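# Set the cable runway's far end onto the bracket

## Task

Put the far end of the cable runway firmly on the bracket so that it sits between the bracket's lugs. Then open the grippers and move the arms away. It only counts if the runway stays there with no robot holding it up.

## Robot and tools

Robots and cameras. There are four identical i2rt Big YAM arms, named arm1, arm2, arm3 and arm4. Each has six revolute joints, a two-finger gripper and a camera on its wrist. With joint1 and joint6 at 0 and the hand level and pointing forward, the wrist camera rides on top of the hand and looks toward the fingertips. The reach is roughly 1.0 m from the joint1 axis. A fixed room camera, cam_high, watches the scene. The camera names are arm1_cam_wrist, arm2_cam_wrist, arm3_cam_wrist, arm4_cam_wrist and cam_high.

Frames. There is one shared scene frame. Its origin is on the floor and +z points up. hand is the point halfway between the fingertips. The hand's z axis runs along the fingers, and the fingers open and close along its y axis. No result line prints where each robot's foot is. Camera calibrations follow OpenCV conventions: K is in pixels, T_world_to_cam is a 4x4 transform in metres from the scene frame into the camera frame, and pos_world is the camera position. Expect a few degrees and millimetres of error, and more on wrist cameras, whose pose is derived from joint readings.

execute_actions. The argument "actions" is a list holding either one action or nothing. An empty list only reports state and images. An action is an object keyed by robot name. Each robot's entry is {"joints": {...}}, and each name in it gets an absolute target in joint space, not an offset and not a Cartesian pose:
- joint1_rad, from -2.879 to 2.879 rad: turns the arm about its foot. Positive is counter-clockwise seen from above, and 0 means the arm extends the way the foot faces.
- joint2_rad, from 0 to 3.141: the shoulder. At 0 the upper arm lies roughly level pointing backward; larger values raise it and then carry it forward.
- joint3_rad, from 0 to 3.019: the elbow. 0 is fully folded and larger values open it.
- joint4_rad, from -1.692 to 1.57: hand pitch. Positive tips the fingers up.
- joint5_rad, from -1.57 to 1.57: swings the hand sideways. Positive is toward the arm's right.
- joint6_rad, from -2.094 to 2.094: hand roll. Positive is clockwise when viewed from behind the hand.
- gripper_m, from 0 to 0.093 m: the gap between the fingertips. The grip force is about 50 to 62 N per pad.
The tolerances for counting a joint as arrived are ±0.045, 0.14, 0.09, 0.055, 0.03, 0.035 rad and 0.003 m. Every motion in an action starts at once, but each finishes in its own time. Joints run at different speeds, so the hand can sweep a wide path between postures. A joint or robot you leave out may still be driving toward an earlier target. The optional "cameras" list picks which images come back: null, omitted or ["all"] gives every camera, and [] gives none. An unknown key, camera name or out-of-range number rejects the whole call, and nothing moves.

wait takes "seconds" (0 to 10). It commands nothing new and returns state and images, like an empty action. zoom_image takes "camera" and "region" [x0, y0, x1, y1] in pixels of that camera's latest full image, measured from the top-left corner. The region can be at most 504 by 504. read_manual returns only licence text. finished_scene takes the number of the current scene, ends that scene for good, and says whether the goal was met. Call it only once the runway is resting on the bracket by itself and the arms are clear.

Reading results. joint_positions gives the measured joints. The "pictures" line lists the cameras in the same order as the images. joint_status explains how each commanded motion finished:
- off_target: the joint stopped short and may still be pushing.
- contact_stop or time_out: the joint now holds where it stopped. A timed-out joint may keep a target up to 0.375, 0.375, 0.113, 0.225, 0.075 and 0.3 rad (joints 1 to 6) from its position and keep pushing; it will move there by itself if the way opens.
- not_followed: the self- and inter-arm clearance check blocked that arm's joint targets. A line "joint command not followed" appears, usually with a "cause:" line. The gripper part of that action still runs, and the blocked targets may be retried on later actions.
- limit_stop_at_motor_heat: the arm shut down from overheating. Resend the target.
on_its_own lists what moved or held without this call's command; "held at" is the held target, not the actual position. Joint torques come one per arm joint, carry offsets and noise, and are nonzero even in free air. A MOTOR HOT line appears from 85 °C. At 100 °C an OVER-TEMPERATURE FAULT drops that arm. If any call reports a stop, the remaining motion, wait and finished_scene calls in the same reply are skipped.

Cautions. The arms do not halt on contact; they keep pushing, possibly hard, and sustained pushing heats motors. To relieve a push, command the joint to its reported position. A very small change from the current position may not move a joint. A joint holding weight slowly sags. Hard pressure between two robots fails the task and ends the run, and a hard impact can too. No state line reports robot-to-robot contact. The clearance check can act too late, and between arms it ignores fingers, gripper housings and wrist cameras. Contact through a carried object does not count as robot contact. The arms act independently, so a stalled arm does not hold up the others. Knocking anything out of the work area or onto the floor fails the task. Avoid drops, slips, slams and forceful shoves. Loose objects may occasionally get a brief nudge from outside. While you compose a reply, the robots keep holding their last command and the physics keeps running.

Each tool is called after "Call:" as name(argument=value, ...) on one line, values as JSON.

## Session

Call:
execute_actions(actions=[])

Scene clock: 0.00 s.
Joint torques (N m, as the arm reports them, + toward a larger angle): no reading
arm1.joint_positions: joint1_rad=-0.140 joint2_rad=+0.634 joint3_rad=+1.316 joint4_rad=-1.384 joint5_rad=+0.122 joint6_rad=-0.137 gripper_m=+0.095
arm1.joint_status: not commanded
arm1.hand: x=-0.9149 y=-0.2566 z=+1.3092 quat_wxyz=(-0.377, +0.583, -0.693, -0.196) (m; scene frame)
arm2.joint_positions: joint1_rad=+0.198 joint2_rad=+0.573 joint3_rad=+1.383 joint4_rad=-1.430 joint5_rad=+0.220 joint6_rad=-0.029 gripper_m=+0.094
arm2.joint_status: not commanded
arm2.hand: x=-0.3160 y=+0.3175 z=+1.3713 quat_wxyz=(-0.277, -0.612, -0.639, +0.375) (m; scene frame)
arm3.joint_positions: joint1_rad=-0.065 joint2_rad=+0.635 joint3_rad=+1.316 joint4_rad=-1.299 joint5_rad=-0.265 joint6_rad=-0.344 gripper_m=+0.094
arm3.joint_status: not commanded
arm3.hand: x=+0.5424 y=-0.2954 z=+1.2800 quat_wxyz=(-0.281, +0.783, -0.411, -0.372) (m; scene frame)
arm4.joint_positions: joint1_rad=-0.220 joint2_rad=+0.603 joint3_rad=+1.440 joint4_rad=-1.480 joint5_rad=-0.253 joint6_rad=-0.328 gripper_m=+0.094
arm4.joint_status: not commanded
arm4.hand: x=+1.2426 y=+0.3010 z=+1.3794 quat_wxyz=(-0.338, -0.505, -0.731, +0.310) (m; scene frame)
pictures: arm1_cam_wrist, arm2_cam_wrist, arm3_cam_wrist, arm4_cam_wrist, cam_high
Images, in order (width x height): arm1_cam_wrist 504x504, arm2_cam_wrist 504x504, arm3_cam_wrist 504x504, arm4_cam_wrist 504x504, cam_high 896x504.

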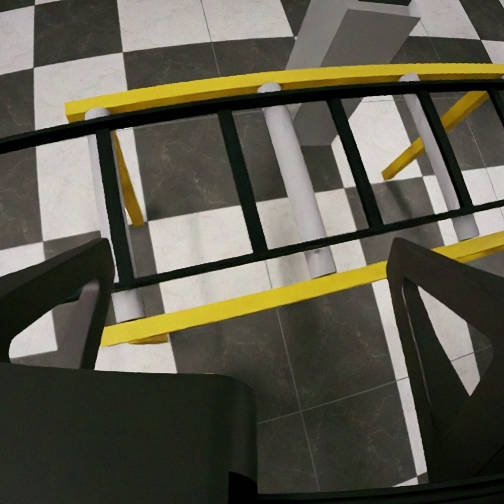

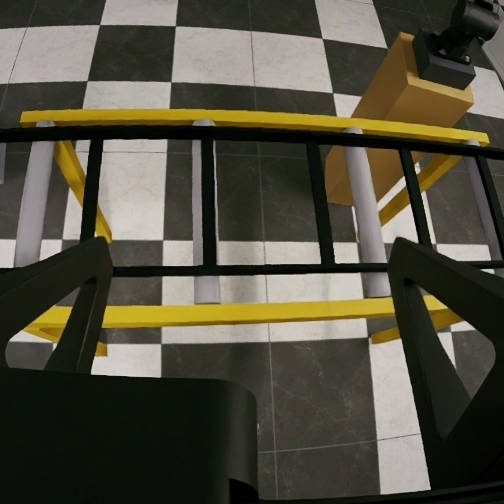

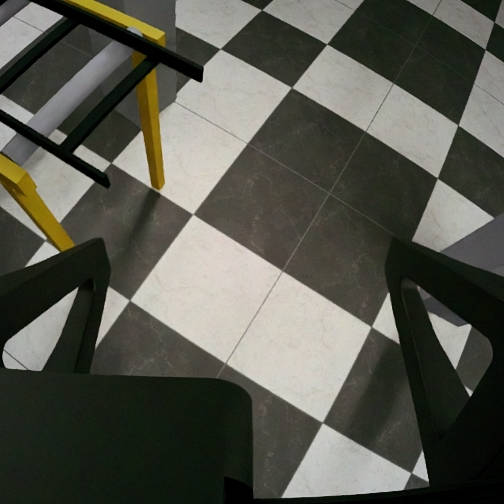

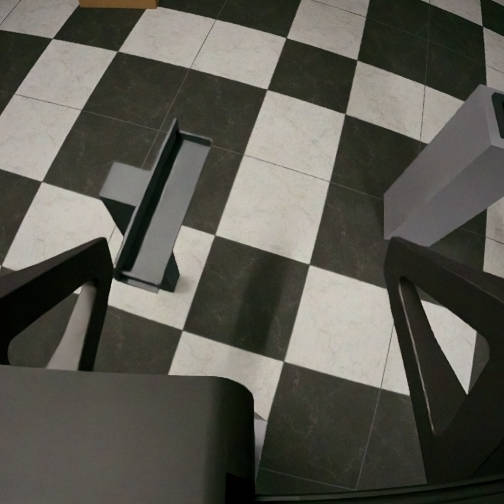

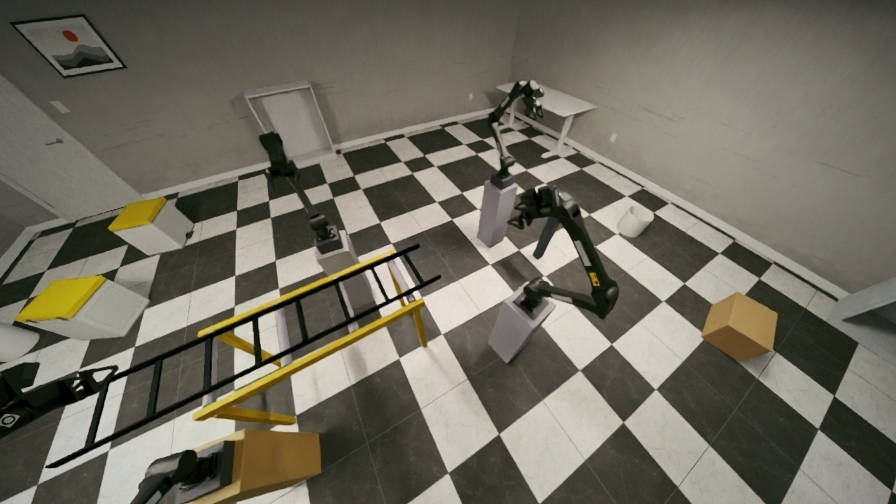

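Call:
execute_actions(actions=[{"arm3":{"joints":{"joint1_rad":0.592,"joint2_rad":2.32,"joint3_rad":2.45,"joint4_rad":-1.68,"joint5_rad":0,"joint6_rad":0.775}},"arm4":{"joints":{"joint1_rad":0.24,"joint2_rad":1.678,"joint3_rad":1.437,"joint4_rad":-1.2,"joint5_rad":0,"joint6_rad":0.37}}}], cameras=["arm3_cam_wrist","arm4_cam_wrist","cam_high"])

Scene clock: 26.37 s.
Joint torques (N m, as the arm reports them, + toward a larger angle): arm1=[-0.45  0.37 10.24  2.1   0.04 -0.08] | arm2=[0.83 3.49 9.46 2.05 0.09 0.  ] | arm3=[  1.62 -22.56  10.38  -0.01   0.22   0.04] | arm4=[ -0.27 -16.94  10.36   0.83   0.21  -0.06]
arm1.joint_positions: joint1_rad=-0.140 joint2_rad=+0.634 joint3_rad=+1.316 joint4_rad=-1.384 joint5_rad=+0.122 joint6_rad=-0.137 gripper_m=+0.095
arm1.joint_status: not commanded
arm1.hand: x=-0.9149 y=-0.2566 z=+1.3092 quat_wxyz=(-0.377, +0.583, -0.693, -0.196) (m; scene frame)
arm2.joint_positions: joint1_rad=+0.198 joint2_rad=+0.573 joint3_rad=+1.383 joint4_rad=-1.430 joint5_rad=+0.220 joint6_rad=-0.029 gripper_m=+0.094
arm2.joint_status: not commanded
arm2.hand: x=-0.3160 y=+0.3175 z=+1.3713 quat_wxyz=(-0.277, -0.612, -0.639, +0.375) (m; scene frame)
arm3.joint_positions: joint1_rad=+0.593 joint2_rad=+2.315 joint3_rad=+2.408 joint4_rad=-1.670 joint5_rad=-0.003 joint6_rad=+0.767 gripper_m=+0.094
arm3.joint_status: all done
arm3.hand: x=+0.1217 y=-0.0368 z=+0.9178 quat_wxyz=(+0.001, +0.712, -0.702, +0.007) (m; scene frame)
arm4.joint_positions: joint1_rad=+0.238 joint2_rad=+1.689 joint3_rad=+1.422 joint4_rad=-1.207 joint5_rad=-0.004 joint6_rad=+0.361 gripper_m=+0.094
arm4.joint_status: all done
arm4.hand: x=+1.4086 y=+0.0094 z=+0.9930 quat_wxyz=(-0.047, -0.704, -0.708, +0.017) (m; scene frame)
pictures: arm3_cam_wrist, arm4_cam_wrist, cam_high
camera_calibration (this result's frames):
arm3_cam_wrist: T_world_to_cam=[[0.999669, 0.0107762, 0.0233445, -0.144861], [-0.00532794, -0.801406, 0.598097, -0.576225], [0.0251537, -0.598024, -0.801084, 0.833353], [0, 0, 0, 1]] pos_world=[0.120781, 0.0381356, 1.01561]
arm4_cam_wrist: T_world_to_cam=[[-0.998619, -0.0165483, -0.0498592, 1.45808], [-0.039457, 0.862866, 0.50389, -0.446697], [0.0346833, 0.505162, -0.862327, 0.922723], [0, 0, 0, 1]] pos_world=[1.40644, -0.0565561, 1.09347]
Images, in order (width x height): arm3_cam_wrist 504x504, arm4_cam_wrist 504x504, cam_high 896x504.

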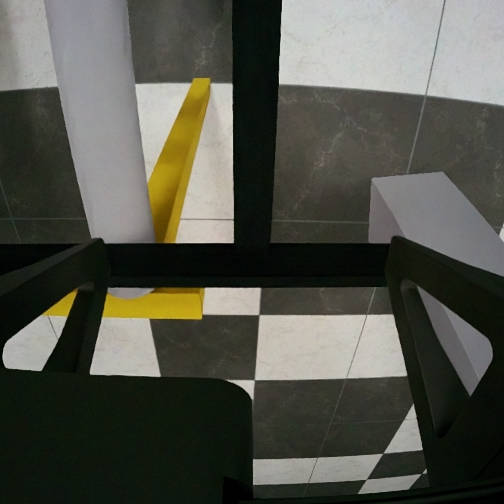

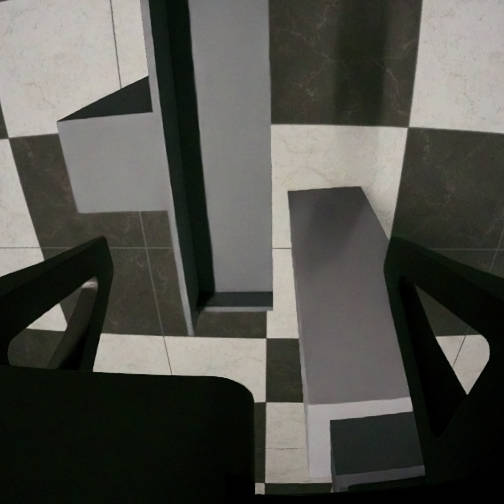

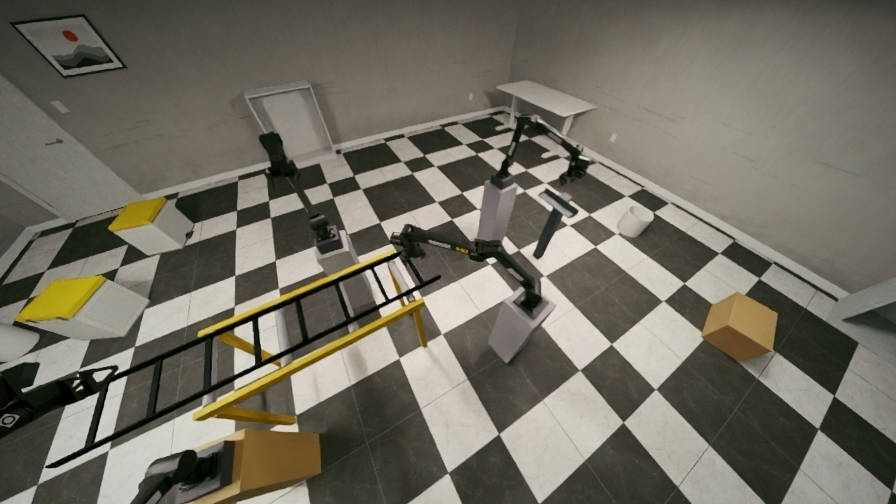

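Call:
execute_actions(actions=[{"arm3":{"joints":{"joint1_rad":0.585,"joint2_rad":2.356,"joint3_rad":2.11,"joint4_rad":-1.31,"gripper_m":0.07}}}], cameras=["arm3_cam_wrist"])

Call:
execute_actions(actions=[{"arm3":{"joints":{"joint1_rad":0.44,"joint2_rad":2.2,"joint3_rad":1.82,"joint4_rad":-1.19,"joint6_rad":0.62}}}], cameras=["arm3_cam_wrist","cam_high"])

Scene clock: 33.77 s.
Joint torques (N m, as the arm reports them, + toward a larger angle): arm1=[-0.54  0.77 10.3   2.07  0.06 -0.07] | arm2=[1.01 3.36 9.56 1.81 0.1  0.03] | arm3=[  1.   -23.28   7.72   0.81   0.2    0.03] | arm4=[ -0.57 -16.94  10.34   0.94   0.22  -0.07]
arm1.joint_positions: joint1_rad=-0.140 joint2_rad=+0.634 joint3_rad=+1.316 joint4_rad=-1.384 joint5_rad=+0.122 joint6_rad=-0.137 gripper_m=+0.095
arm1.joint_status: not commanded
arm1.hand: x=-0.9149 y=-0.2566 z=+1.3092 quat_wxyz=(-0.377, +0.583, -0.693, -0.196) (m; scene frame)
arm2.joint_positions: joint1_rad=+0.198 joint2_rad=+0.573 joint3_rad=+1.383 joint4_rad=-1.430 joint5_rad=+0.220 joint6_rad=-0.029 gripper_m=+0.094
arm2.joint_status: not commanded
arm2.hand: x=-0.3160 y=+0.3175 z=+1.3713 quat_wxyz=(-0.277, -0.612, -0.639, +0.375) (m; scene frame)
arm3.joint_positions: joint1_rad=+0.593 joint2_rad=+2.364 joint3_rad=+2.102 joint4_rad=-1.321 joint5_rad=-0.003 joint6_rad=+0.767 gripper_m=+0.070
arm3.joint_status: all done
arm3.hand: x=+0.1240 y=-0.0389 z=+0.7680 quat_wxyz=(+0.001, +0.712, -0.703, +0.010) (m; scene frame)
arm4.joint_positions: joint1_rad=+0.238 joint2_rad=+1.689 joint3_rad=+1.422 joint4_rad=-1.207 joint5_rad=-0.004 joint6_rad=+0.361 gripper_m=+0.094
arm4.joint_status: not commanded
arm4.hand: x=+1.4086 y=+0.0094 z=+0.9930 quat_wxyz=(-0.047, -0.704, -0.708, +0.017) (m; scene frame)
pictures: arm3_cam_wrist
camera_calibration (this result's frames):
arm3_cam_wrist: T_world_to_cam=[[0.999557, 0.0105076, 0.0278614, -0.147045], [-0.00837748, -0.798641, 0.601749, -0.49062], [0.0285742, -0.601716, -0.798199, 0.70927], [0, 0, 0, 1]] pos_world=[0.122603, 0.0364953, 0.865466]
Images, in order (width x height): arm3_cam_wrist 504x504.

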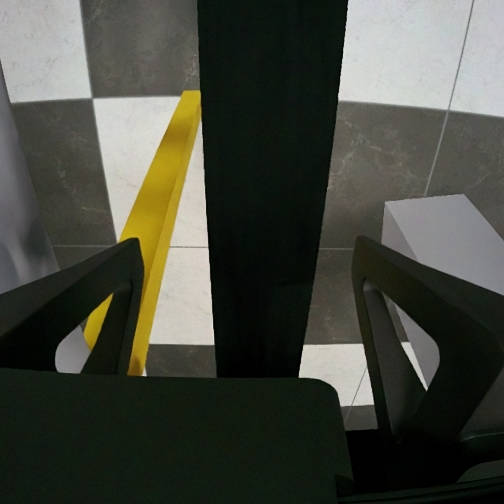

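Scene clock: 35.53 s.
Joint torques (N m, as the arm reports them, + toward a larger angle): arm1=[-0.34  0.32 10.32  2.2   0.05 -0.09] | arm2=[1.06 3.87 9.31 1.97 0.07 0.  ] | arm3=[  2.87 -20.74   7.04   0.91  -0.08  -0.1 ] | arm4=[ -0.3  -16.92  10.36   0.9    0.2   -0.05]
arm1.joint_positions: joint1_rad=-0.140 joint2_rad=+0.634 joint3_rad=+1.316 joint4_rad=-1.384 joint5_rad=+0.122 joint6_rad=-0.137 gripper_m=+0.095
arm1.joint_status: not commanded
arm1.hand: x=-0.9149 y=-0.2566 z=+1.3092 quat_wxyz=(-0.377, +0.583, -0.693, -0.196) (m; scene frame)
arm2.joint_positions: joint1_rad=+0.198 joint2_rad=+0.573 joint3_rad=+1.383 joint4_rad=-1.430 joint5_rad=+0.220 joint6_rad=-0.029 gripper_m=+0.094
arm2.joint_status: not commanded
arm2.hand: x=-0.3160 y=+0.3175 z=+1.3713 quat_wxyz=(-0.277, -0.612, -0.639, +0.375) (m; scene frame)
arm3.joint_positions: joint1_rad=+0.419 joint2_rad=+2.199 joint3_rad=+1.817 joint4_rad=-1.202 joint5_rad=+0.006 joint6_rad=+0.625 gripper_m=+0.070
arm3.joint_status: all done
arm3.hand: x=+0.2505 y=-0.0045 z=+0.7746 quat_wxyz=(-0.003, +0.700, -0.714, +0.011) (m; scene frame)
arm4.joint_positions: joint1_rad=+0.238 joint2_rad=+1.689 joint3_rad=+1.422 joint4_rad=-1.207 joint5_rad=-0.004 joint6_rad=+0.361 gripper_m=+0.094
arm4.joint_status: not commanded
arm4.hand: x=+1.4086 y=+0.0094 z=+0.9930 quat_wxyz=(-0.047, -0.704, -0.708, +0.017) (m; scene frame)
pictures: arm3_cam_wrist, cam_high
camera_calibration (this result's frames):
arm3_cam_wrist: T_world_to_cam=[[0.999205, -0.0211219, 0.0338056, -0.278701], [-0.037154, -0.800727, 0.597876, -0.455808], [0.0144408, -0.598657, -0.800875, 0.737284], [0, 0, 0, 1]] pos_world=[0.250897, 0.0705161, 0.872411]
Images, in order (width x height): arm3_cam_wrist 504x504, cam_high 896x504.

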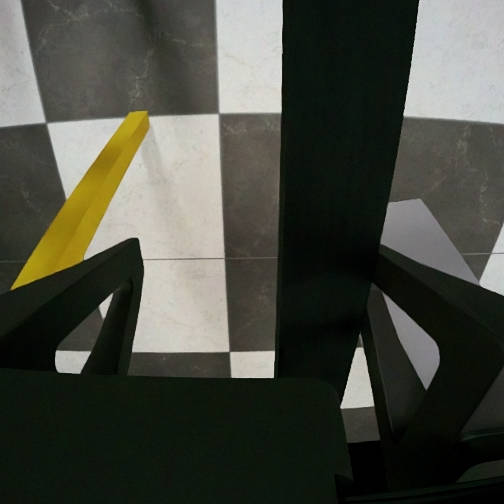

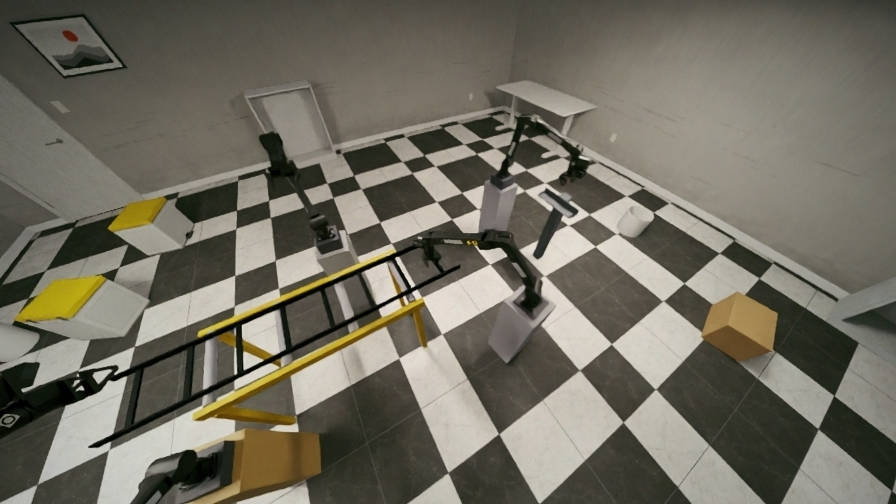

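Call:
execute_actions(actions=[{"arm3":{"joints":{"joint1_rad":0.2,"joint2_rad":2.04,"joint3_rad":1.53,"joint4_rad":-1.06,"joint6_rad":0.38,"gripper_m":0.045}}}], cameras=["arm3_cam_wrist"])

Call:
execute_actions(actions=[{"arm3":{"joints":{"joint1_rad":-0.08,"joint2_rad":1.98,"joint3_rad":1.428,"joint4_rad":-1.02,"joint6_rad":0.1}}}], cameras=["arm3_cam_wrist"])

Call:
execute_actions(actions=[{"arm3":{"joints":{"joint1_rad":-0.34,"joint6_rad":-0.17}}}], cameras=["arm1_cam_wrist","arm2_cam_wrist","arm3_cam_wrist","cam_high"])

Scene clock: 40.67 s.
Joint torques (N m, as the arm reports them, + toward a larger angle): arm1=[-0.56  0.53 10.3   2.22  0.03 -0.09] | arm2=[-0.1   3.97  9.3   1.89  0.11 -0.02] | arm3=[  1.71 -17.79   6.83   0.65   0.04  -0.09] | arm4=[ -0.36 -17.38  10.37   0.81   0.22  -0.07]
arm1.joint_positions: joint1_rad=-0.140 joint2_rad=+0.634 joint3_rad=+1.316 joint4_rad=-1.384 joint5_rad=+0.122 joint6_rad=-0.137 gripper_m=+0.095
arm1.joint_status: not commanded
arm1.hand: x=-0.9149 y=-0.2566 z=+1.3092 quat_wxyz=(-0.377, +0.583, -0.693, -0.196) (m; scene frame)
arm2.joint_positions: joint1_rad=+0.198 joint2_rad=+0.573 joint3_rad=+1.383 joint4_rad=-1.430 joint5_rad=+0.220 joint6_rad=-0.029 gripper_m=+0.094
arm2.joint_status: not commanded
arm2.hand: x=-0.3160 y=+0.3175 z=+1.3713 quat_wxyz=(-0.277, -0.612, -0.639, +0.375) (m; scene frame)
arm3.joint_positions: joint1_rad=+0.192 joint2_rad=+2.032 joint3_rad=+1.525 joint4_rad=-1.066 joint5_rad=+0.003 joint6_rad=+0.381 gripper_m=+0.045
arm3.joint_status: all done
arm3.hand: x=+0.4044 y=+0.0032 z=+0.7746 quat_wxyz=(-0.001, +0.706, -0.708, +0.006) (m; scene frame)
arm4.joint_positions: joint1_rad=+0.238 joint2_rad=+1.689 joint3_rad=+1.422 joint4_rad=-1.207 joint5_rad=-0.004 joint6_rad=+0.361 gripper_m=+0.094
arm4.joint_status: not commanded
arm4.hand: x=+1.4086 y=+0.0094 z=+0.9930 quat_wxyz=(-0.047, -0.704, -0.708, +0.017) (m; scene frame)
pictures: arm3_cam_wrist
camera_calibration (this result's frames):
arm3_cam_wrist: T_world_to_cam=[[0.999688, -0.00453982, 0.024565, -0.425412], [-0.0182522, -0.804128, 0.594176, -0.448693], [0.0170559, -0.594439, -0.80396, 0.740913], [0, 0, 0, 1]] pos_world=[0.404453, 0.0776897, 0.872717]
Images, in order (width x height): arm3_cam_wrist 504x504.

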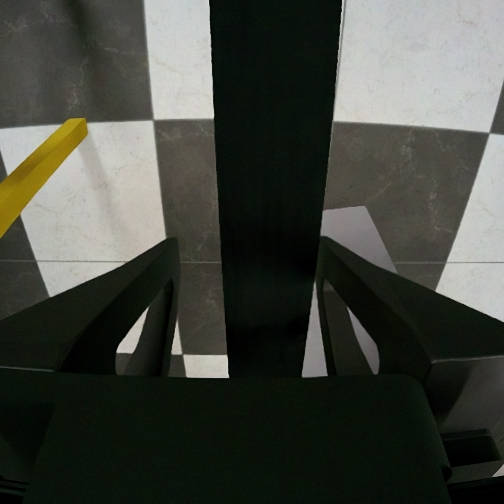

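Scene clock: 43.07 s.
Joint torques (N m, as the arm reports them, + toward a larger angle): arm1=[-0.24  0.59 10.24  2.19  0.04 -0.08] | arm2=[ 0.57  4.19  9.48  1.76  0.12 -0.02] | arm3=[  1.66 -17.37   6.84   0.87   0.18  -0.04] | arm4=[ -0.15 -17.3   10.38   0.96   0.21  -0.07]
arm1.joint_positions: joint1_rad=-0.140 joint2_rad=+0.634 joint3_rad=+1.316 joint4_rad=-1.384 joint5_rad=+0.122 joint6_rad=-0.137 gripper_m=+0.095
arm1.joint_status: not commanded
arm1.hand: x=-0.9149 y=-0.2566 z=+1.3092 quat_wxyz=(-0.377, +0.583, -0.693, -0.196) (m; scene frame)
arm2.joint_positions: joint1_rad=+0.198 joint2_rad=+0.573 joint3_rad=+1.383 joint4_rad=-1.430 joint5_rad=+0.220 joint6_rad=-0.029 gripper_m=+0.094
arm2.joint_status: not commanded
arm2.hand: x=-0.3160 y=+0.3175 z=+1.3713 quat_wxyz=(-0.277, -0.612, -0.639, +0.375) (m; scene frame)
arm3.joint_positions: joint1_rad=-0.082 joint2_rad=+1.979 joint3_rad=+1.420 joint4_rad=-1.030 joint5_rad=-0.003 joint6_rad=+0.098 gripper_m=+0.045
arm3.joint_status: all done
arm3.hand: x=+0.5618 y=+0.0108 z=+0.7700 quat_wxyz=(+0.007, +0.709, -0.705, +0.010) (m; scene frame)
arm4.joint_positions: joint1_rad=+0.238 joint2_rad=+1.689 joint3_rad=+1.422 joint4_rad=-1.207 joint5_rad=-0.004 joint6_rad=+0.361 gripper_m=+0.094
arm4.joint_status: not commanded
arm4.hand: x=+1.4086 y=+0.0094 z=+0.9930 quat_wxyz=(-0.047, -0.704, -0.708, +0.017) (m; scene frame)
pictures: arm3_cam_wrist
camera_calibration (this result's frames):
arm3_cam_wrist: T_world_to_cam=[[0.999793, 0.00442351, 0.0198568, -0.57918], [-0.0085606, -0.793967, 0.6079, -0.453114], [0.0184547, -0.607944, -0.793765, 0.730534], [0, 0, 0, 1]] pos_world=[0.561699, 0.0869282, 0.866821]
Images, in order (width x height): arm3_cam_wrist 504x504.

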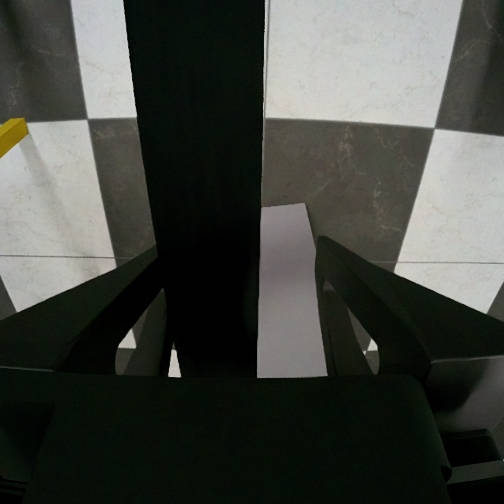

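Scene clock: 45.50 s.
Joint torques (N m, as the arm reports them, + toward a larger angle): arm1=[-0.57  0.5  10.24  2.19  0.04 -0.09] | arm2=[ 0.92  3.53  9.52  1.97  0.07 -0.03] | arm3=[  1.19 -17.69   6.96   0.46   0.24   0.01] | arm4=[ -0.77 -16.9   10.35   0.91   0.23  -0.05]
arm1.joint_positions: joint1_rad=-0.140 joint2_rad=+0.634 joint3_rad=+1.316 joint4_rad=-1.384 joint5_rad=+0.122 joint6_rad=-0.137 gripper_m=+0.095
arm1.joint_status: not commanded
arm1.hand: x=-0.9149 y=-0.2566 z=+1.3092 quat_wxyz=(-0.377, +0.583, -0.693, -0.196) (m; scene frame)
arm2.joint_positions: joint1_rad=+0.198 joint2_rad=+0.573 joint3_rad=+1.383 joint4_rad=-1.430 joint5_rad=+0.220 joint6_rad=-0.029 gripper_m=+0.094
arm2.joint_status: not commanded
arm2.hand: x=-0.3160 y=+0.3175 z=+1.3713 quat_wxyz=(-0.277, -0.612, -0.639, +0.375) (m; scene frame)
arm3.joint_positions: joint1_rad=-0.333 joint2_rad=+1.982 joint3_rad=+1.418 joint4_rad=-1.019 joint5_rad=-0.005 joint6_rad=-0.176 gripper_m=+0.045
arm3.joint_status: all done
arm3.hand: x=+0.7000 y=+0.0093 z=+0.7687 quat_wxyz=(+0.006, +0.718, -0.696, +0.005) (m; scene frame)
arm4.joint_positions: joint1_rad=+0.238 joint2_rad=+1.689 joint3_rad=+1.422 joint4_rad=-1.207 joint5_rad=-0.004 joint6_rad=+0.361 gripper_m=+0.094
arm4.joint_status: not commanded
arm4.hand: x=+1.4086 y=+0.0094 z=+0.9930 quat_wxyz=(-0.047, -0.704, -0.708, +0.017) (m; scene frame)
pictures: arm1_cam_wrist, arm2_cam_wrist, arm3_cam_wrist, cam_high
camera_calibration (this result's frames):
arm3_cam_wrist: T_world_to_cam=[[0.99952, 0.0278965, 0.0135049, -0.712491], [0.0141327, -0.798023, 0.602461, -0.463958], [0.0275838, -0.601981, -0.798034, 0.722972], [0, 0, 0, 1]] pos_world=[0.698763, 0.0848421, 0.866095]
Images, in order (width x height): arm1_cam_wrist 504x504, arm2_cam_wrist 504x504, arm3_cam_wrist 504x504, cam_high 896x504.

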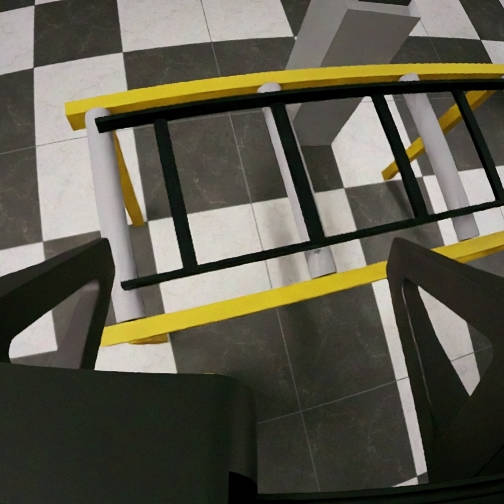

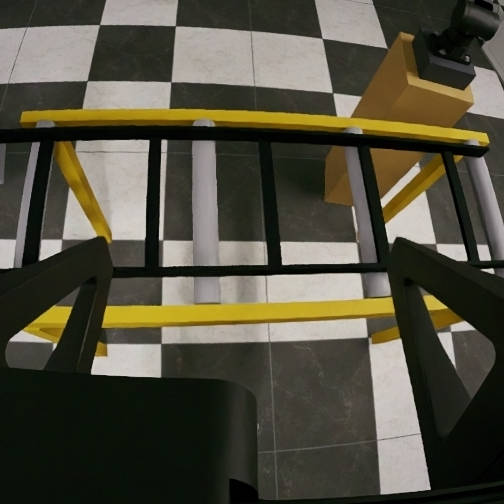

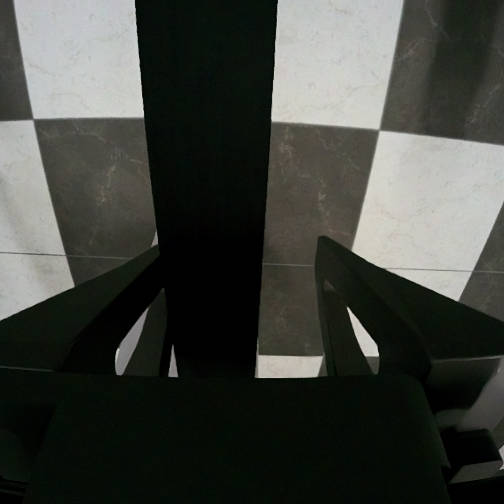

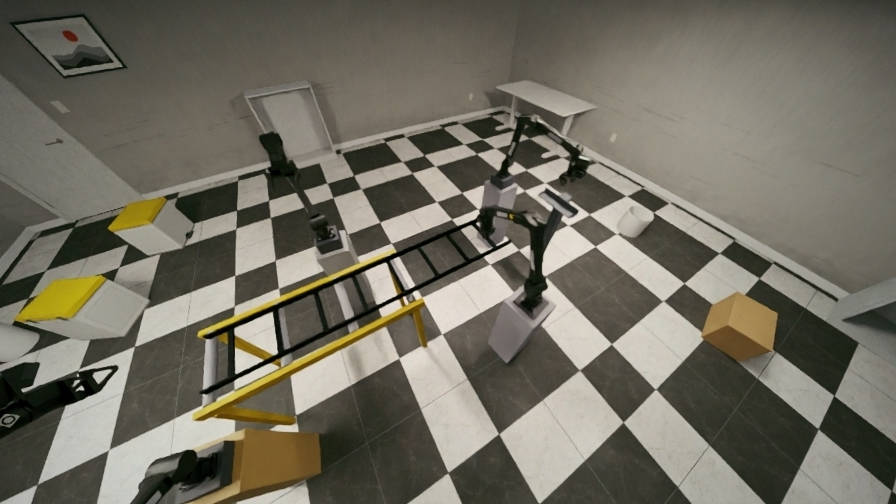

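Call:
execute_actions(actions=[{"arm3":{"joints":{"joint2_rad":0.8,"gripper_m":0.07}},"arm4":{"joints":{"joint1_rad":-0.4,"joint6_rad":-0.83,"joint4_rad":-1.44}}}], cameras=[])

Call:
execute_actions(actions=[{"arm3":{"joints":{"joint1_rad":-0.9,"joint4_rad":-1.4}},"arm4":{"joints":{"joint1_rad":-0.962,"joint2_rad":2.33,"joint3_rad":2.24}}}], cameras=["arm3_cam_wrist","arm4_cam_wrist","cam_high"])

Scene clock: 51.00 s.
Joint torques (N m, as the arm reports them, + toward a larger angle): arm1=[-0.32  0.5  10.27  2.05  0.06 -0.09] | arm2=[ 0.71  4.38  9.52  2.    0.12 -0.02] | arm3=[ 1.35 -1.82  8.04  2.1   0.17  0.04] | arm4=[  0.32 -16.78   9.83  -0.19  -0.07  -0.3 ]
arm1.joint_positions: joint1_rad=-0.140 joint2_rad=+0.634 joint3_rad=+1.316 joint4_rad=-1.384 joint5_rad=+0.122 joint6_rad=-0.137 gripper_m=+0.095
arm1.joint_status: not commanded
arm1.hand: x=-0.9149 y=-0.2566 z=+1.3092 quat_wxyz=(-0.377, +0.583, -0.693, -0.196) (m; scene frame)
arm2.joint_positions: joint1_rad=+0.198 joint2_rad=+0.573 joint3_rad=+1.383 joint4_rad=-1.430 joint5_rad=+0.220 joint6_rad=-0.029 gripper_m=+0.094
arm2.joint_status: not commanded
arm2.hand: x=-0.3160 y=+0.3175 z=+1.3713 quat_wxyz=(-0.277, -0.612, -0.639, +0.375) (m; scene frame)
arm3.joint_positions: joint1_rad=-0.333 joint2_rad=+0.798 joint3_rad=+1.418 joint4_rad=-1.019 joint5_rad=-0.003 joint6_rad=-0.176 gripper_m=+0.070
arm3.joint_status: all done
arm3.hand: x=+0.6664 y=-0.1972 z=+1.3443 quat_wxyz=(-0.448, +0.601, -0.579, -0.321) (m; scene frame)
arm4.joint_positions: joint1_rad=-0.409 joint2_rad=+1.689 joint3_rad=+1.422 joint4_rad=-1.430 joint5_rad=-0.001 joint6_rad=-0.821 gripper_m=+0.094
arm4.joint_status: all done
arm4.hand: x=+1.0892 y=+0.0474 z=+0.9926 quat_wxyz=(+0.012, -0.491, -0.869, -0.062) (m; scene frame)
pictures: none
No camera images: the call's "cameras" was empty. Leave "cameras" out to get every camera's image.

Scene clock: 52.70 s.
Joint torques (N m, as the arm reports them, + toward a larger angle): arm1=[-0.32  0.67 10.34  2.16  0.06 -0.07] | arm2=[0.37 3.84 9.47 1.87 0.08 0.01] | arm3=[ 0.95 -1.2   7.72  1.38  0.1   0.03] | arm4=[ -1.12 -26.51  12.91   0.3   -0.06  -0.2 ]
arm1.joint_positions: joint1_rad=-0.140 joint2_rad=+0.634 joint3_rad=+1.316 joint4_rad=-1.384 joint5_rad=+0.122 joint6_rad=-0.137 gripper_m=+0.095
arm1.joint_status: not commanded
arm1.hand: x=-0.9149 y=-0.2566 z=+1.3092 quat_wxyz=(-0.377, +0.583, -0.693, -0.196) (m; scene frame)
arm2.joint_positions: joint1_rad=+0.198 joint2_rad=+0.573 joint3_rad=+1.383 joint4_rad=-1.430 joint5_rad=+0.220 joint6_rad=-0.029 gripper_m=+0.094
arm2.joint_status: not commanded
arm2.hand: x=-0.3160 y=+0.3175 z=+1.3713 quat_wxyz=(-0.277, -0.612, -0.639, +0.375) (m; scene frame)
arm3.joint_positions: joint1_rad=-0.891 joint2_rad=+0.798 joint3_rad=+1.418 joint4_rad=-1.389 joint5_rad=-0.001 joint6_rad=-0.176 gripper_m=+0.070
arm3.joint_status: all done
arm3.hand: x=+0.8073 y=-0.3138 z=+1.2703 quat_wxyz=(-0.368, +0.460, -0.797, -0.129) (m; scene frame)
arm4.joint_positions: joint1_rad=-0.957 joint2_rad=+2.337 joint3_rad=+2.193 joint4_rad=-1.437 joint5_rad=+0.001 joint6_rad=-0.823 gripper_m=+0.094
arm4.joint_status: all done
arm4.hand: x=+0.6977 y=+0.0208 z=+0.8923 quat_wxyz=(-0.002, -0.708, -0.706, -0.006) (m; scene frame)
pictures: arm3_cam_wrist, arm4_cam_wrist, cam_high
camera_calibration (this result's frames):
arm3_cam_wrist: T_world_to_cam=[[0.821276, -0.552806, 0.141107, -1.01786], [-0.531675, -0.831278, -0.162172, 0.37597], [0.206948, 0.0581651, -0.976621, 1.21503], [0, 0, 0, 1]] pos_world=[0.784389, -0.320815, 1.39122]
arm4_cam_wrist: T_world_to_cam=[[-0.999788, -0.0034667, -0.0202752, 0.71751], [-0.0146948, 0.810104, 0.586102, -0.52339], [0.0143931, 0.586276, -0.809983, 0.820536], [0, 0, 0, 1]] pos_world=[0.697857, -0.0545732, 0.985928]
Images, in order (width x height): arm3_cam_wrist 504x504, arm4_cam_wrist 504x504, cam_high 896x504.

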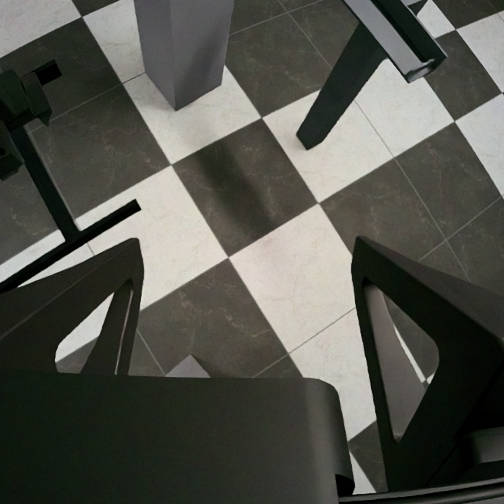

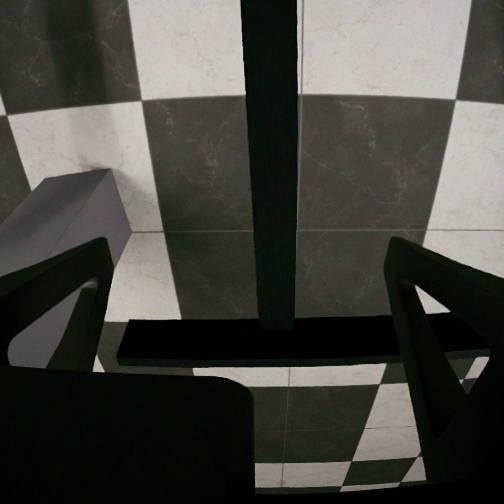

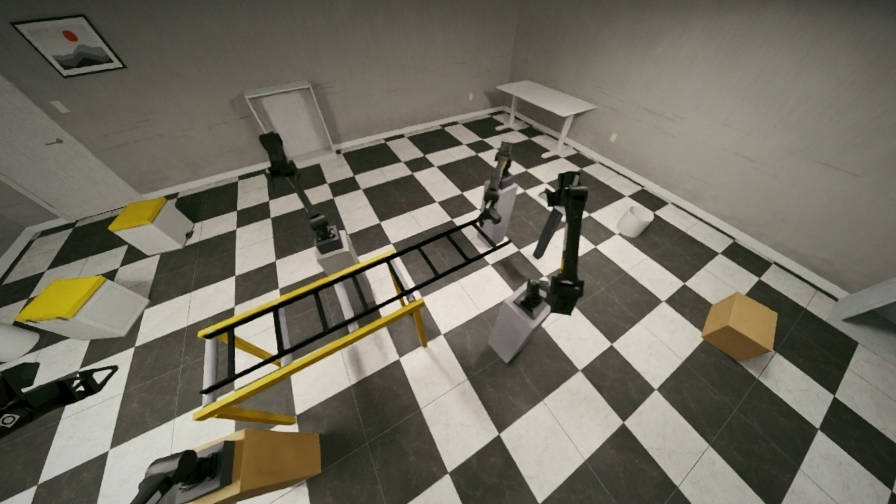

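Call:
execute_actions(actions=[{"arm3":{"joints":{"joint1_rad":-1.0,"joint2_rad":1.3,"joint3_rad":1.6,"joint4_rad":-1.0,"joint6_rad":0}},"arm4":{"joints":{"joint1_rad":-0.975,"joint2_rad":2.44,"joint3_rad":2.095,"joint4_rad":-1.205}}}], cameras=["arm4_cam_wrist"])

Call:
execute_actions(actions=[{"arm4":{"joints":{"gripper_m":0}}}], cameras=["arm3_cam_wrist","arm4_cam_wrist"])

Scene clock: 60.20 s.
Joint torques (N m, as the arm reports them, + toward a larger angle): arm1=[-0.68  0.71 10.22  2.12  0.06 -0.07] | arm2=[ 1.38  3.53  9.51  1.77  0.1  -0.04] | arm3=[ 1.   -9.7   9.44  2.59  0.1   0.03] | arm4=[ -1.25 -27.27   9.86   0.92  -0.11  -0.22]
arm1.joint_positions: joint1_rad=-0.140 joint2_rad=+0.634 joint3_rad=+1.316 joint4_rad=-1.384 joint5_rad=+0.122 joint6_rad=-0.137 gripper_m=+0.095
arm1.joint_status: not commanded
arm1.hand: x=-0.9149 y=-0.2566 z=+1.3092 quat_wxyz=(-0.377, +0.583, -0.693, -0.196) (m; scene frame)
arm2.joint_positions: joint1_rad=+0.198 joint2_rad=+0.573 joint3_rad=+1.383 joint4_rad=-1.430 joint5_rad=+0.220 joint6_rad=-0.029 gripper_m=+0.094
arm2.joint_status: not commanded
arm2.hand: x=-0.3160 y=+0.3175 z=+1.3713 quat_wxyz=(-0.277, -0.612, -0.639, +0.375) (m; scene frame)
arm3.joint_positions: joint1_rad=-0.993 joint2_rad=+1.291 joint3_rad=+1.584 joint4_rad=-1.017 joint5_rad=-0.001 joint6_rad=-0.008 gripper_m=+0.070
arm3.joint_status: all done
arm3.hand: x=+1.0018 y=-0.1693 z=+1.2310 quat_wxyz=(-0.383, +0.345, -0.844, -0.149) (m; scene frame)
arm4.joint_positions: joint1_rad=-0.964 joint2_rad=+2.458 joint3_rad=+2.079 joint4_rad=-1.216 joint5_rad=+0.001 joint6_rad=-0.823 gripper_m=+0.094
arm4.joint_status: all done
arm4.hand: x=+0.6959 y=+0.0251 z=+0.7671 quat_wxyz=(-0.002, -0.711, -0.703, -0.013) (m; scene frame)
pictures: arm4_cam_wrist
camera_calibration (this result's frames):
arm4_cam_wrist: T_world_to_cam=[[-0.999556, 0.00356526, -0.0295773, 0.719935], [-0.0146705, 0.805185, 0.592843, -0.458603], [0.0259289, 0.593013, -0.804775, 0.704475], [0, 0, 0, 1]] pos_world=[0.694621, -0.0510695, 0.860117]
Images, in order (width x height): arm4_cam_wrist 504x504.

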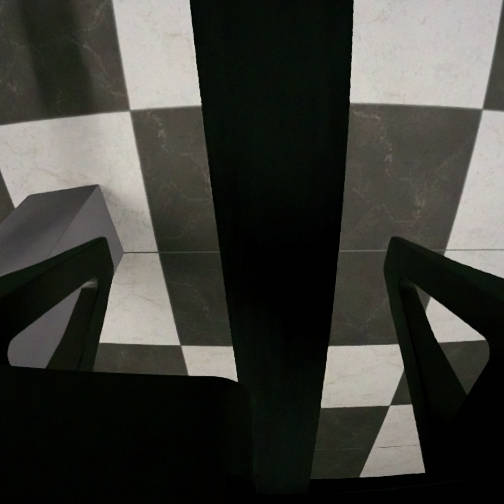

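Scene clock: 60.93 s.
Joint torques (N m, as the arm reports them, + toward a larger angle): arm1=[-0.59  0.75 10.17  2.11  0.06 -0.1 ] | arm2=[0.78 3.6  9.54 2.02 0.11 0.01] | arm3=[ 1.22 -9.24  9.29  2.54  0.1   0.04] | arm4=[ -1.09 -27.52   9.78   0.25  -0.26   0.26]
arm1.joint_positions: joint1_rad=-0.140 joint2_rad=+0.634 joint3_rad=+1.316 joint4_rad=-1.384 joint5_rad=+0.122 joint6_rad=-0.137 gripper_m=+0.095
arm1.joint_status: not commanded
arm1.hand: x=-0.9149 y=-0.2566 z=+1.3092 quat_wxyz=(-0.377, +0.583, -0.693, -0.196) (m; scene frame)
arm2.joint_positions: joint1_rad=+0.198 joint2_rad=+0.573 joint3_rad=+1.383 joint4_rad=-1.430 joint5_rad=+0.220 joint6_rad=-0.029 gripper_m=+0.094
arm2.joint_status: not commanded
arm2.hand: x=-0.3160 y=+0.3175 z=+1.3713 quat_wxyz=(-0.277, -0.612, -0.639, +0.375) (m; scene frame)
arm3.joint_positions: joint1_rad=-0.993 joint2_rad=+1.291 joint3_rad=+1.584 joint4_rad=-1.017 joint5_rad=-0.001 joint6_rad=-0.008 gripper_m=+0.070
arm3.joint_status: not commanded
arm3.hand: x=+1.0018 y=-0.1693 z=+1.2310 quat_wxyz=(-0.383, +0.345, -0.844, -0.149) (m; scene frame)
arm4.joint_positions: joint1_rad=-0.969 joint2_rad=+2.458 joint3_rad=+2.080 joint4_rad=-1.201 joint5_rad=+0.006 joint6_rad=-0.867 gripper_m=+0.024
arm4.joint_status: gripper_m off_target (ended at +0.024, target +0.000)
arm4.hand: x=+0.6901 y=+0.0258 z=+0.7672 quat_wxyz=(+0.001, -0.697, -0.717, -0.005) (m; scene frame)
pictures: arm3_cam_wrist, arm4_cam_wrist
camera_calibration (this result's frames):
arm3_cam_wrist: T_world_to_cam=[[0.686898, -0.726462, 0.0206102, -0.838643], [-0.706591, -0.674206, -0.214885, 0.859839], [0.170001, 0.133041, -0.976422, 1.17739], [0, 0, 0, 1]] pos_world=[0.983459, -0.186174, 1.35168]
arm4_cam_wrist: T_world_to_cam=[[-0.999278, -0.0347529, -0.0153281, 0.704053], [-0.0371255, 0.808388, 0.587478, -0.439751], [-0.00802552, 0.587623, -0.809095, 0.731138], [0, 0, 0, 1]] pos_world=[0.693086, -0.0496757, 0.860696]
Images, in order (width x height): arm3_cam_wrist 504x504, arm4_cam_wrist 504x504.

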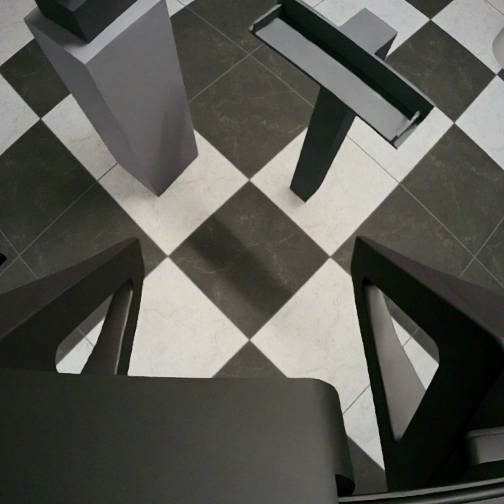

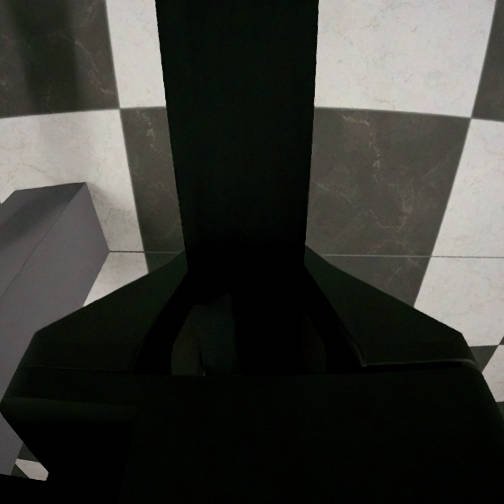

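Call:
execute_actions(actions=[{"arm4":{"joints":{"joint1_rad":-0.831,"joint2_rad":2.2,"joint3_rad":1.61,"joint4_rad":-0.966,"joint6_rad":-0.73}}}], cameras=[])

Call:
execute_actions(actions=[{"arm4":{"joints":{"joint1_rad":-0.647,"joint2_rad":2.04,"joint3_rad":1.33,"joint4_rad":-0.834,"joint6_rad":-0.546}}}], cameras=["arm3_cam_wrist","arm4_cam_wrist","cam_high"])

Scene clock: 65.80 s.
Joint torques (N m, as the arm reports them, + toward a larger angle): arm1=[-0.6   0.43 10.2   2.11  0.04 -0.09] | arm2=[1.09 3.64 9.47 1.73 0.14 0.02] | arm3=[ 0.99 -9.25  9.36  2.64  0.12  0.05] | arm4=[ -2.22 -22.98   9.74   0.41  -0.2   -0.1 ]
arm1.joint_positions: joint1_rad=-0.140 joint2_rad=+0.634 joint3_rad=+1.316 joint4_rad=-1.384 joint5_rad=+0.122 joint6_rad=-0.137 gripper_m=+0.095
arm1.joint_status: not commanded
arm1.hand: x=-0.9149 y=-0.2566 z=+1.3092 quat_wxyz=(-0.377, +0.583, -0.693, -0.196) (m; scene frame)
arm2.joint_positions: joint1_rad=+0.198 joint2_rad=+0.573 joint3_rad=+1.383 joint4_rad=-1.430 joint5_rad=+0.220 joint6_rad=-0.029 gripper_m=+0.094
arm2.joint_status: not commanded
arm2.hand: x=-0.3160 y=+0.3175 z=+1.3713 quat_wxyz=(-0.277, -0.612, -0.639, +0.375) (m; scene frame)
arm3.joint_positions: joint1_rad=-0.993 joint2_rad=+1.291 joint3_rad=+1.584 joint4_rad=-1.017 joint5_rad=-0.001 joint6_rad=-0.008 gripper_m=+0.070
arm3.joint_status: not commanded
arm3.hand: x=+1.0018 y=-0.1693 z=+1.2310 quat_wxyz=(-0.383, +0.345, -0.844, -0.149) (m; scene frame)
arm4.joint_positions: joint1_rad=-0.812 joint2_rad=+2.213 joint3_rad=+1.580 joint4_rad=-0.963 joint5_rad=+0.004 joint6_rad=-0.730 gripper_m=+0.024
arm4.joint_status: all done
arm4.hand: x=+0.8382 y=+0.0311 z=+0.7591 quat_wxyz=(+0.001, -0.690, -0.724, -0.013) (m; scene frame)
pictures: none
No camera images: the call's "cameras" was empty. Leave "cameras" out to get every camera's image.

Scene clock: 67.47 s.
Joint torques (N m, as the arm reports them, + toward a larger angle): arm1=[-0.48  0.33 10.26  2.12  0.03 -0.08] | arm2=[1.35 3.9  9.4  1.89 0.15 0.01] | arm3=[ 0.99 -9.12  9.38  2.64  0.1   0.02] | arm4=[ -0.91 -23.81   9.99  -0.16  -0.13   0.02]
arm1.joint_positions: joint1_rad=-0.140 joint2_rad=+0.634 joint3_rad=+1.316 joint4_rad=-1.384 joint5_rad=+0.122 joint6_rad=-0.137 gripper_m=+0.095
arm1.joint_status: not commanded
arm1.hand: x=-0.9149 y=-0.2566 z=+1.3092 quat_wxyz=(-0.377, +0.583, -0.693, -0.196) (m; scene frame)
arm2.joint_positions: joint1_rad=+0.198 joint2_rad=+0.573 joint3_rad=+1.383 joint4_rad=-1.430 joint5_rad=+0.220 joint6_rad=-0.029 gripper_m=+0.094
arm2.joint_status: not commanded
arm2.hand: x=-0.3160 y=+0.3175 z=+1.3713 quat_wxyz=(-0.277, -0.612, -0.639, +0.375) (m; scene frame)
arm3.joint_positions: joint1_rad=-0.993 joint2_rad=+1.291 joint3_rad=+1.584 joint4_rad=-1.017 joint5_rad=-0.001 joint6_rad=-0.008 gripper_m=+0.070
arm3.joint_status: not commanded
arm3.hand: x=+1.0018 y=-0.1693 z=+1.2310 quat_wxyz=(-0.383, +0.345, -0.844, -0.149) (m; scene frame)
arm4.joint_positions: joint1_rad=-0.634 joint2_rad=+2.089 joint3_rad=+1.284 joint4_rad=-0.815 joint5_rad=+0.002 joint6_rad=-0.562 gripper_m=+0.024
arm4.joint_status: all done
arm4.hand: x=+0.9677 y=+0.0442 z=+0.7431 quat_wxyz=(+0.006, -0.686, -0.727, -0.024) (m; scene frame)
pictures: arm3_cam_wrist, arm4_cam_wrist, cam_high
camera_calibration (this result's frames):
arm3_cam_wrist: T_world_to_cam=[[0.686898, -0.726462, 0.0206102, -0.838643], [-0.706591, -0.674206, -0.214885, 0.859839], [0.170001, 0.133041, -0.976422, 1.17739], [0, 0, 0, 1]] pos_world=[0.983459, -0.186174, 1.35168]
arm4_cam_wrist: T_world_to_cam=[[-0.997256, -0.0640763, -0.0370719, 0.997172], [-0.0733234, 0.786068, 0.613776, -0.413693], [-0.0101875, 0.614811, -0.788609, 0.688745], [0, 0, 0, 1]] pos_world=[0.971119, -0.034362, 0.834033]
Images, in order (width x height): arm3_cam_wrist 504x504, arm4_cam_wrist 504x504, cam_high 896x504.

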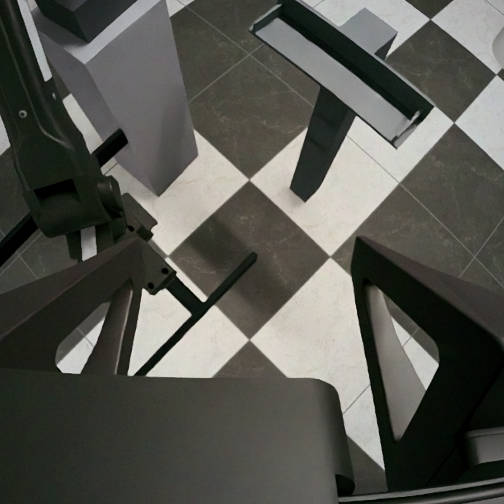

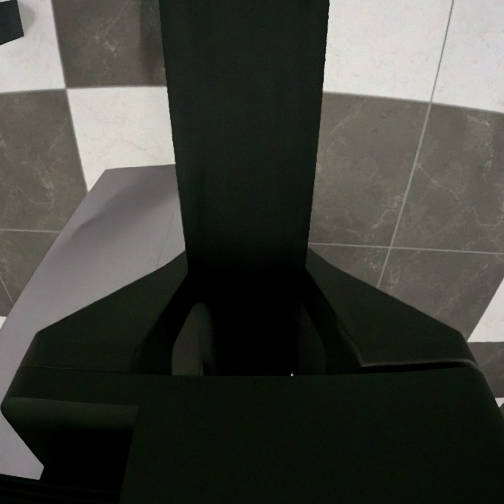

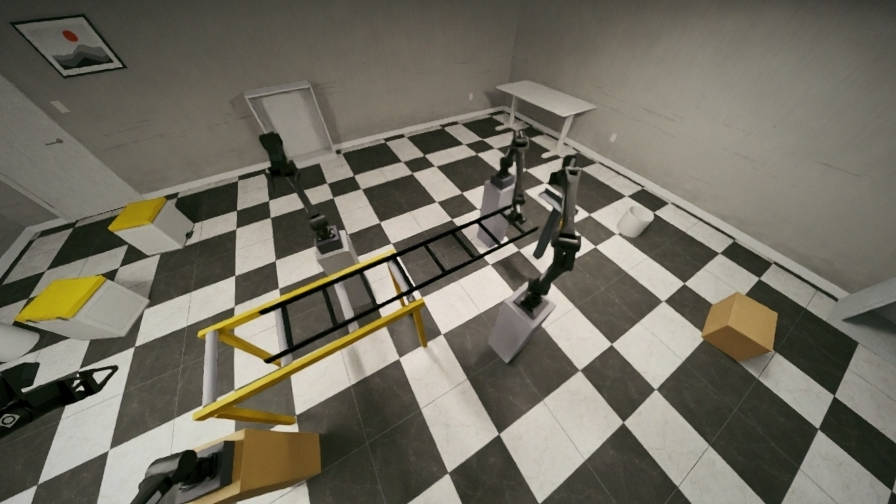

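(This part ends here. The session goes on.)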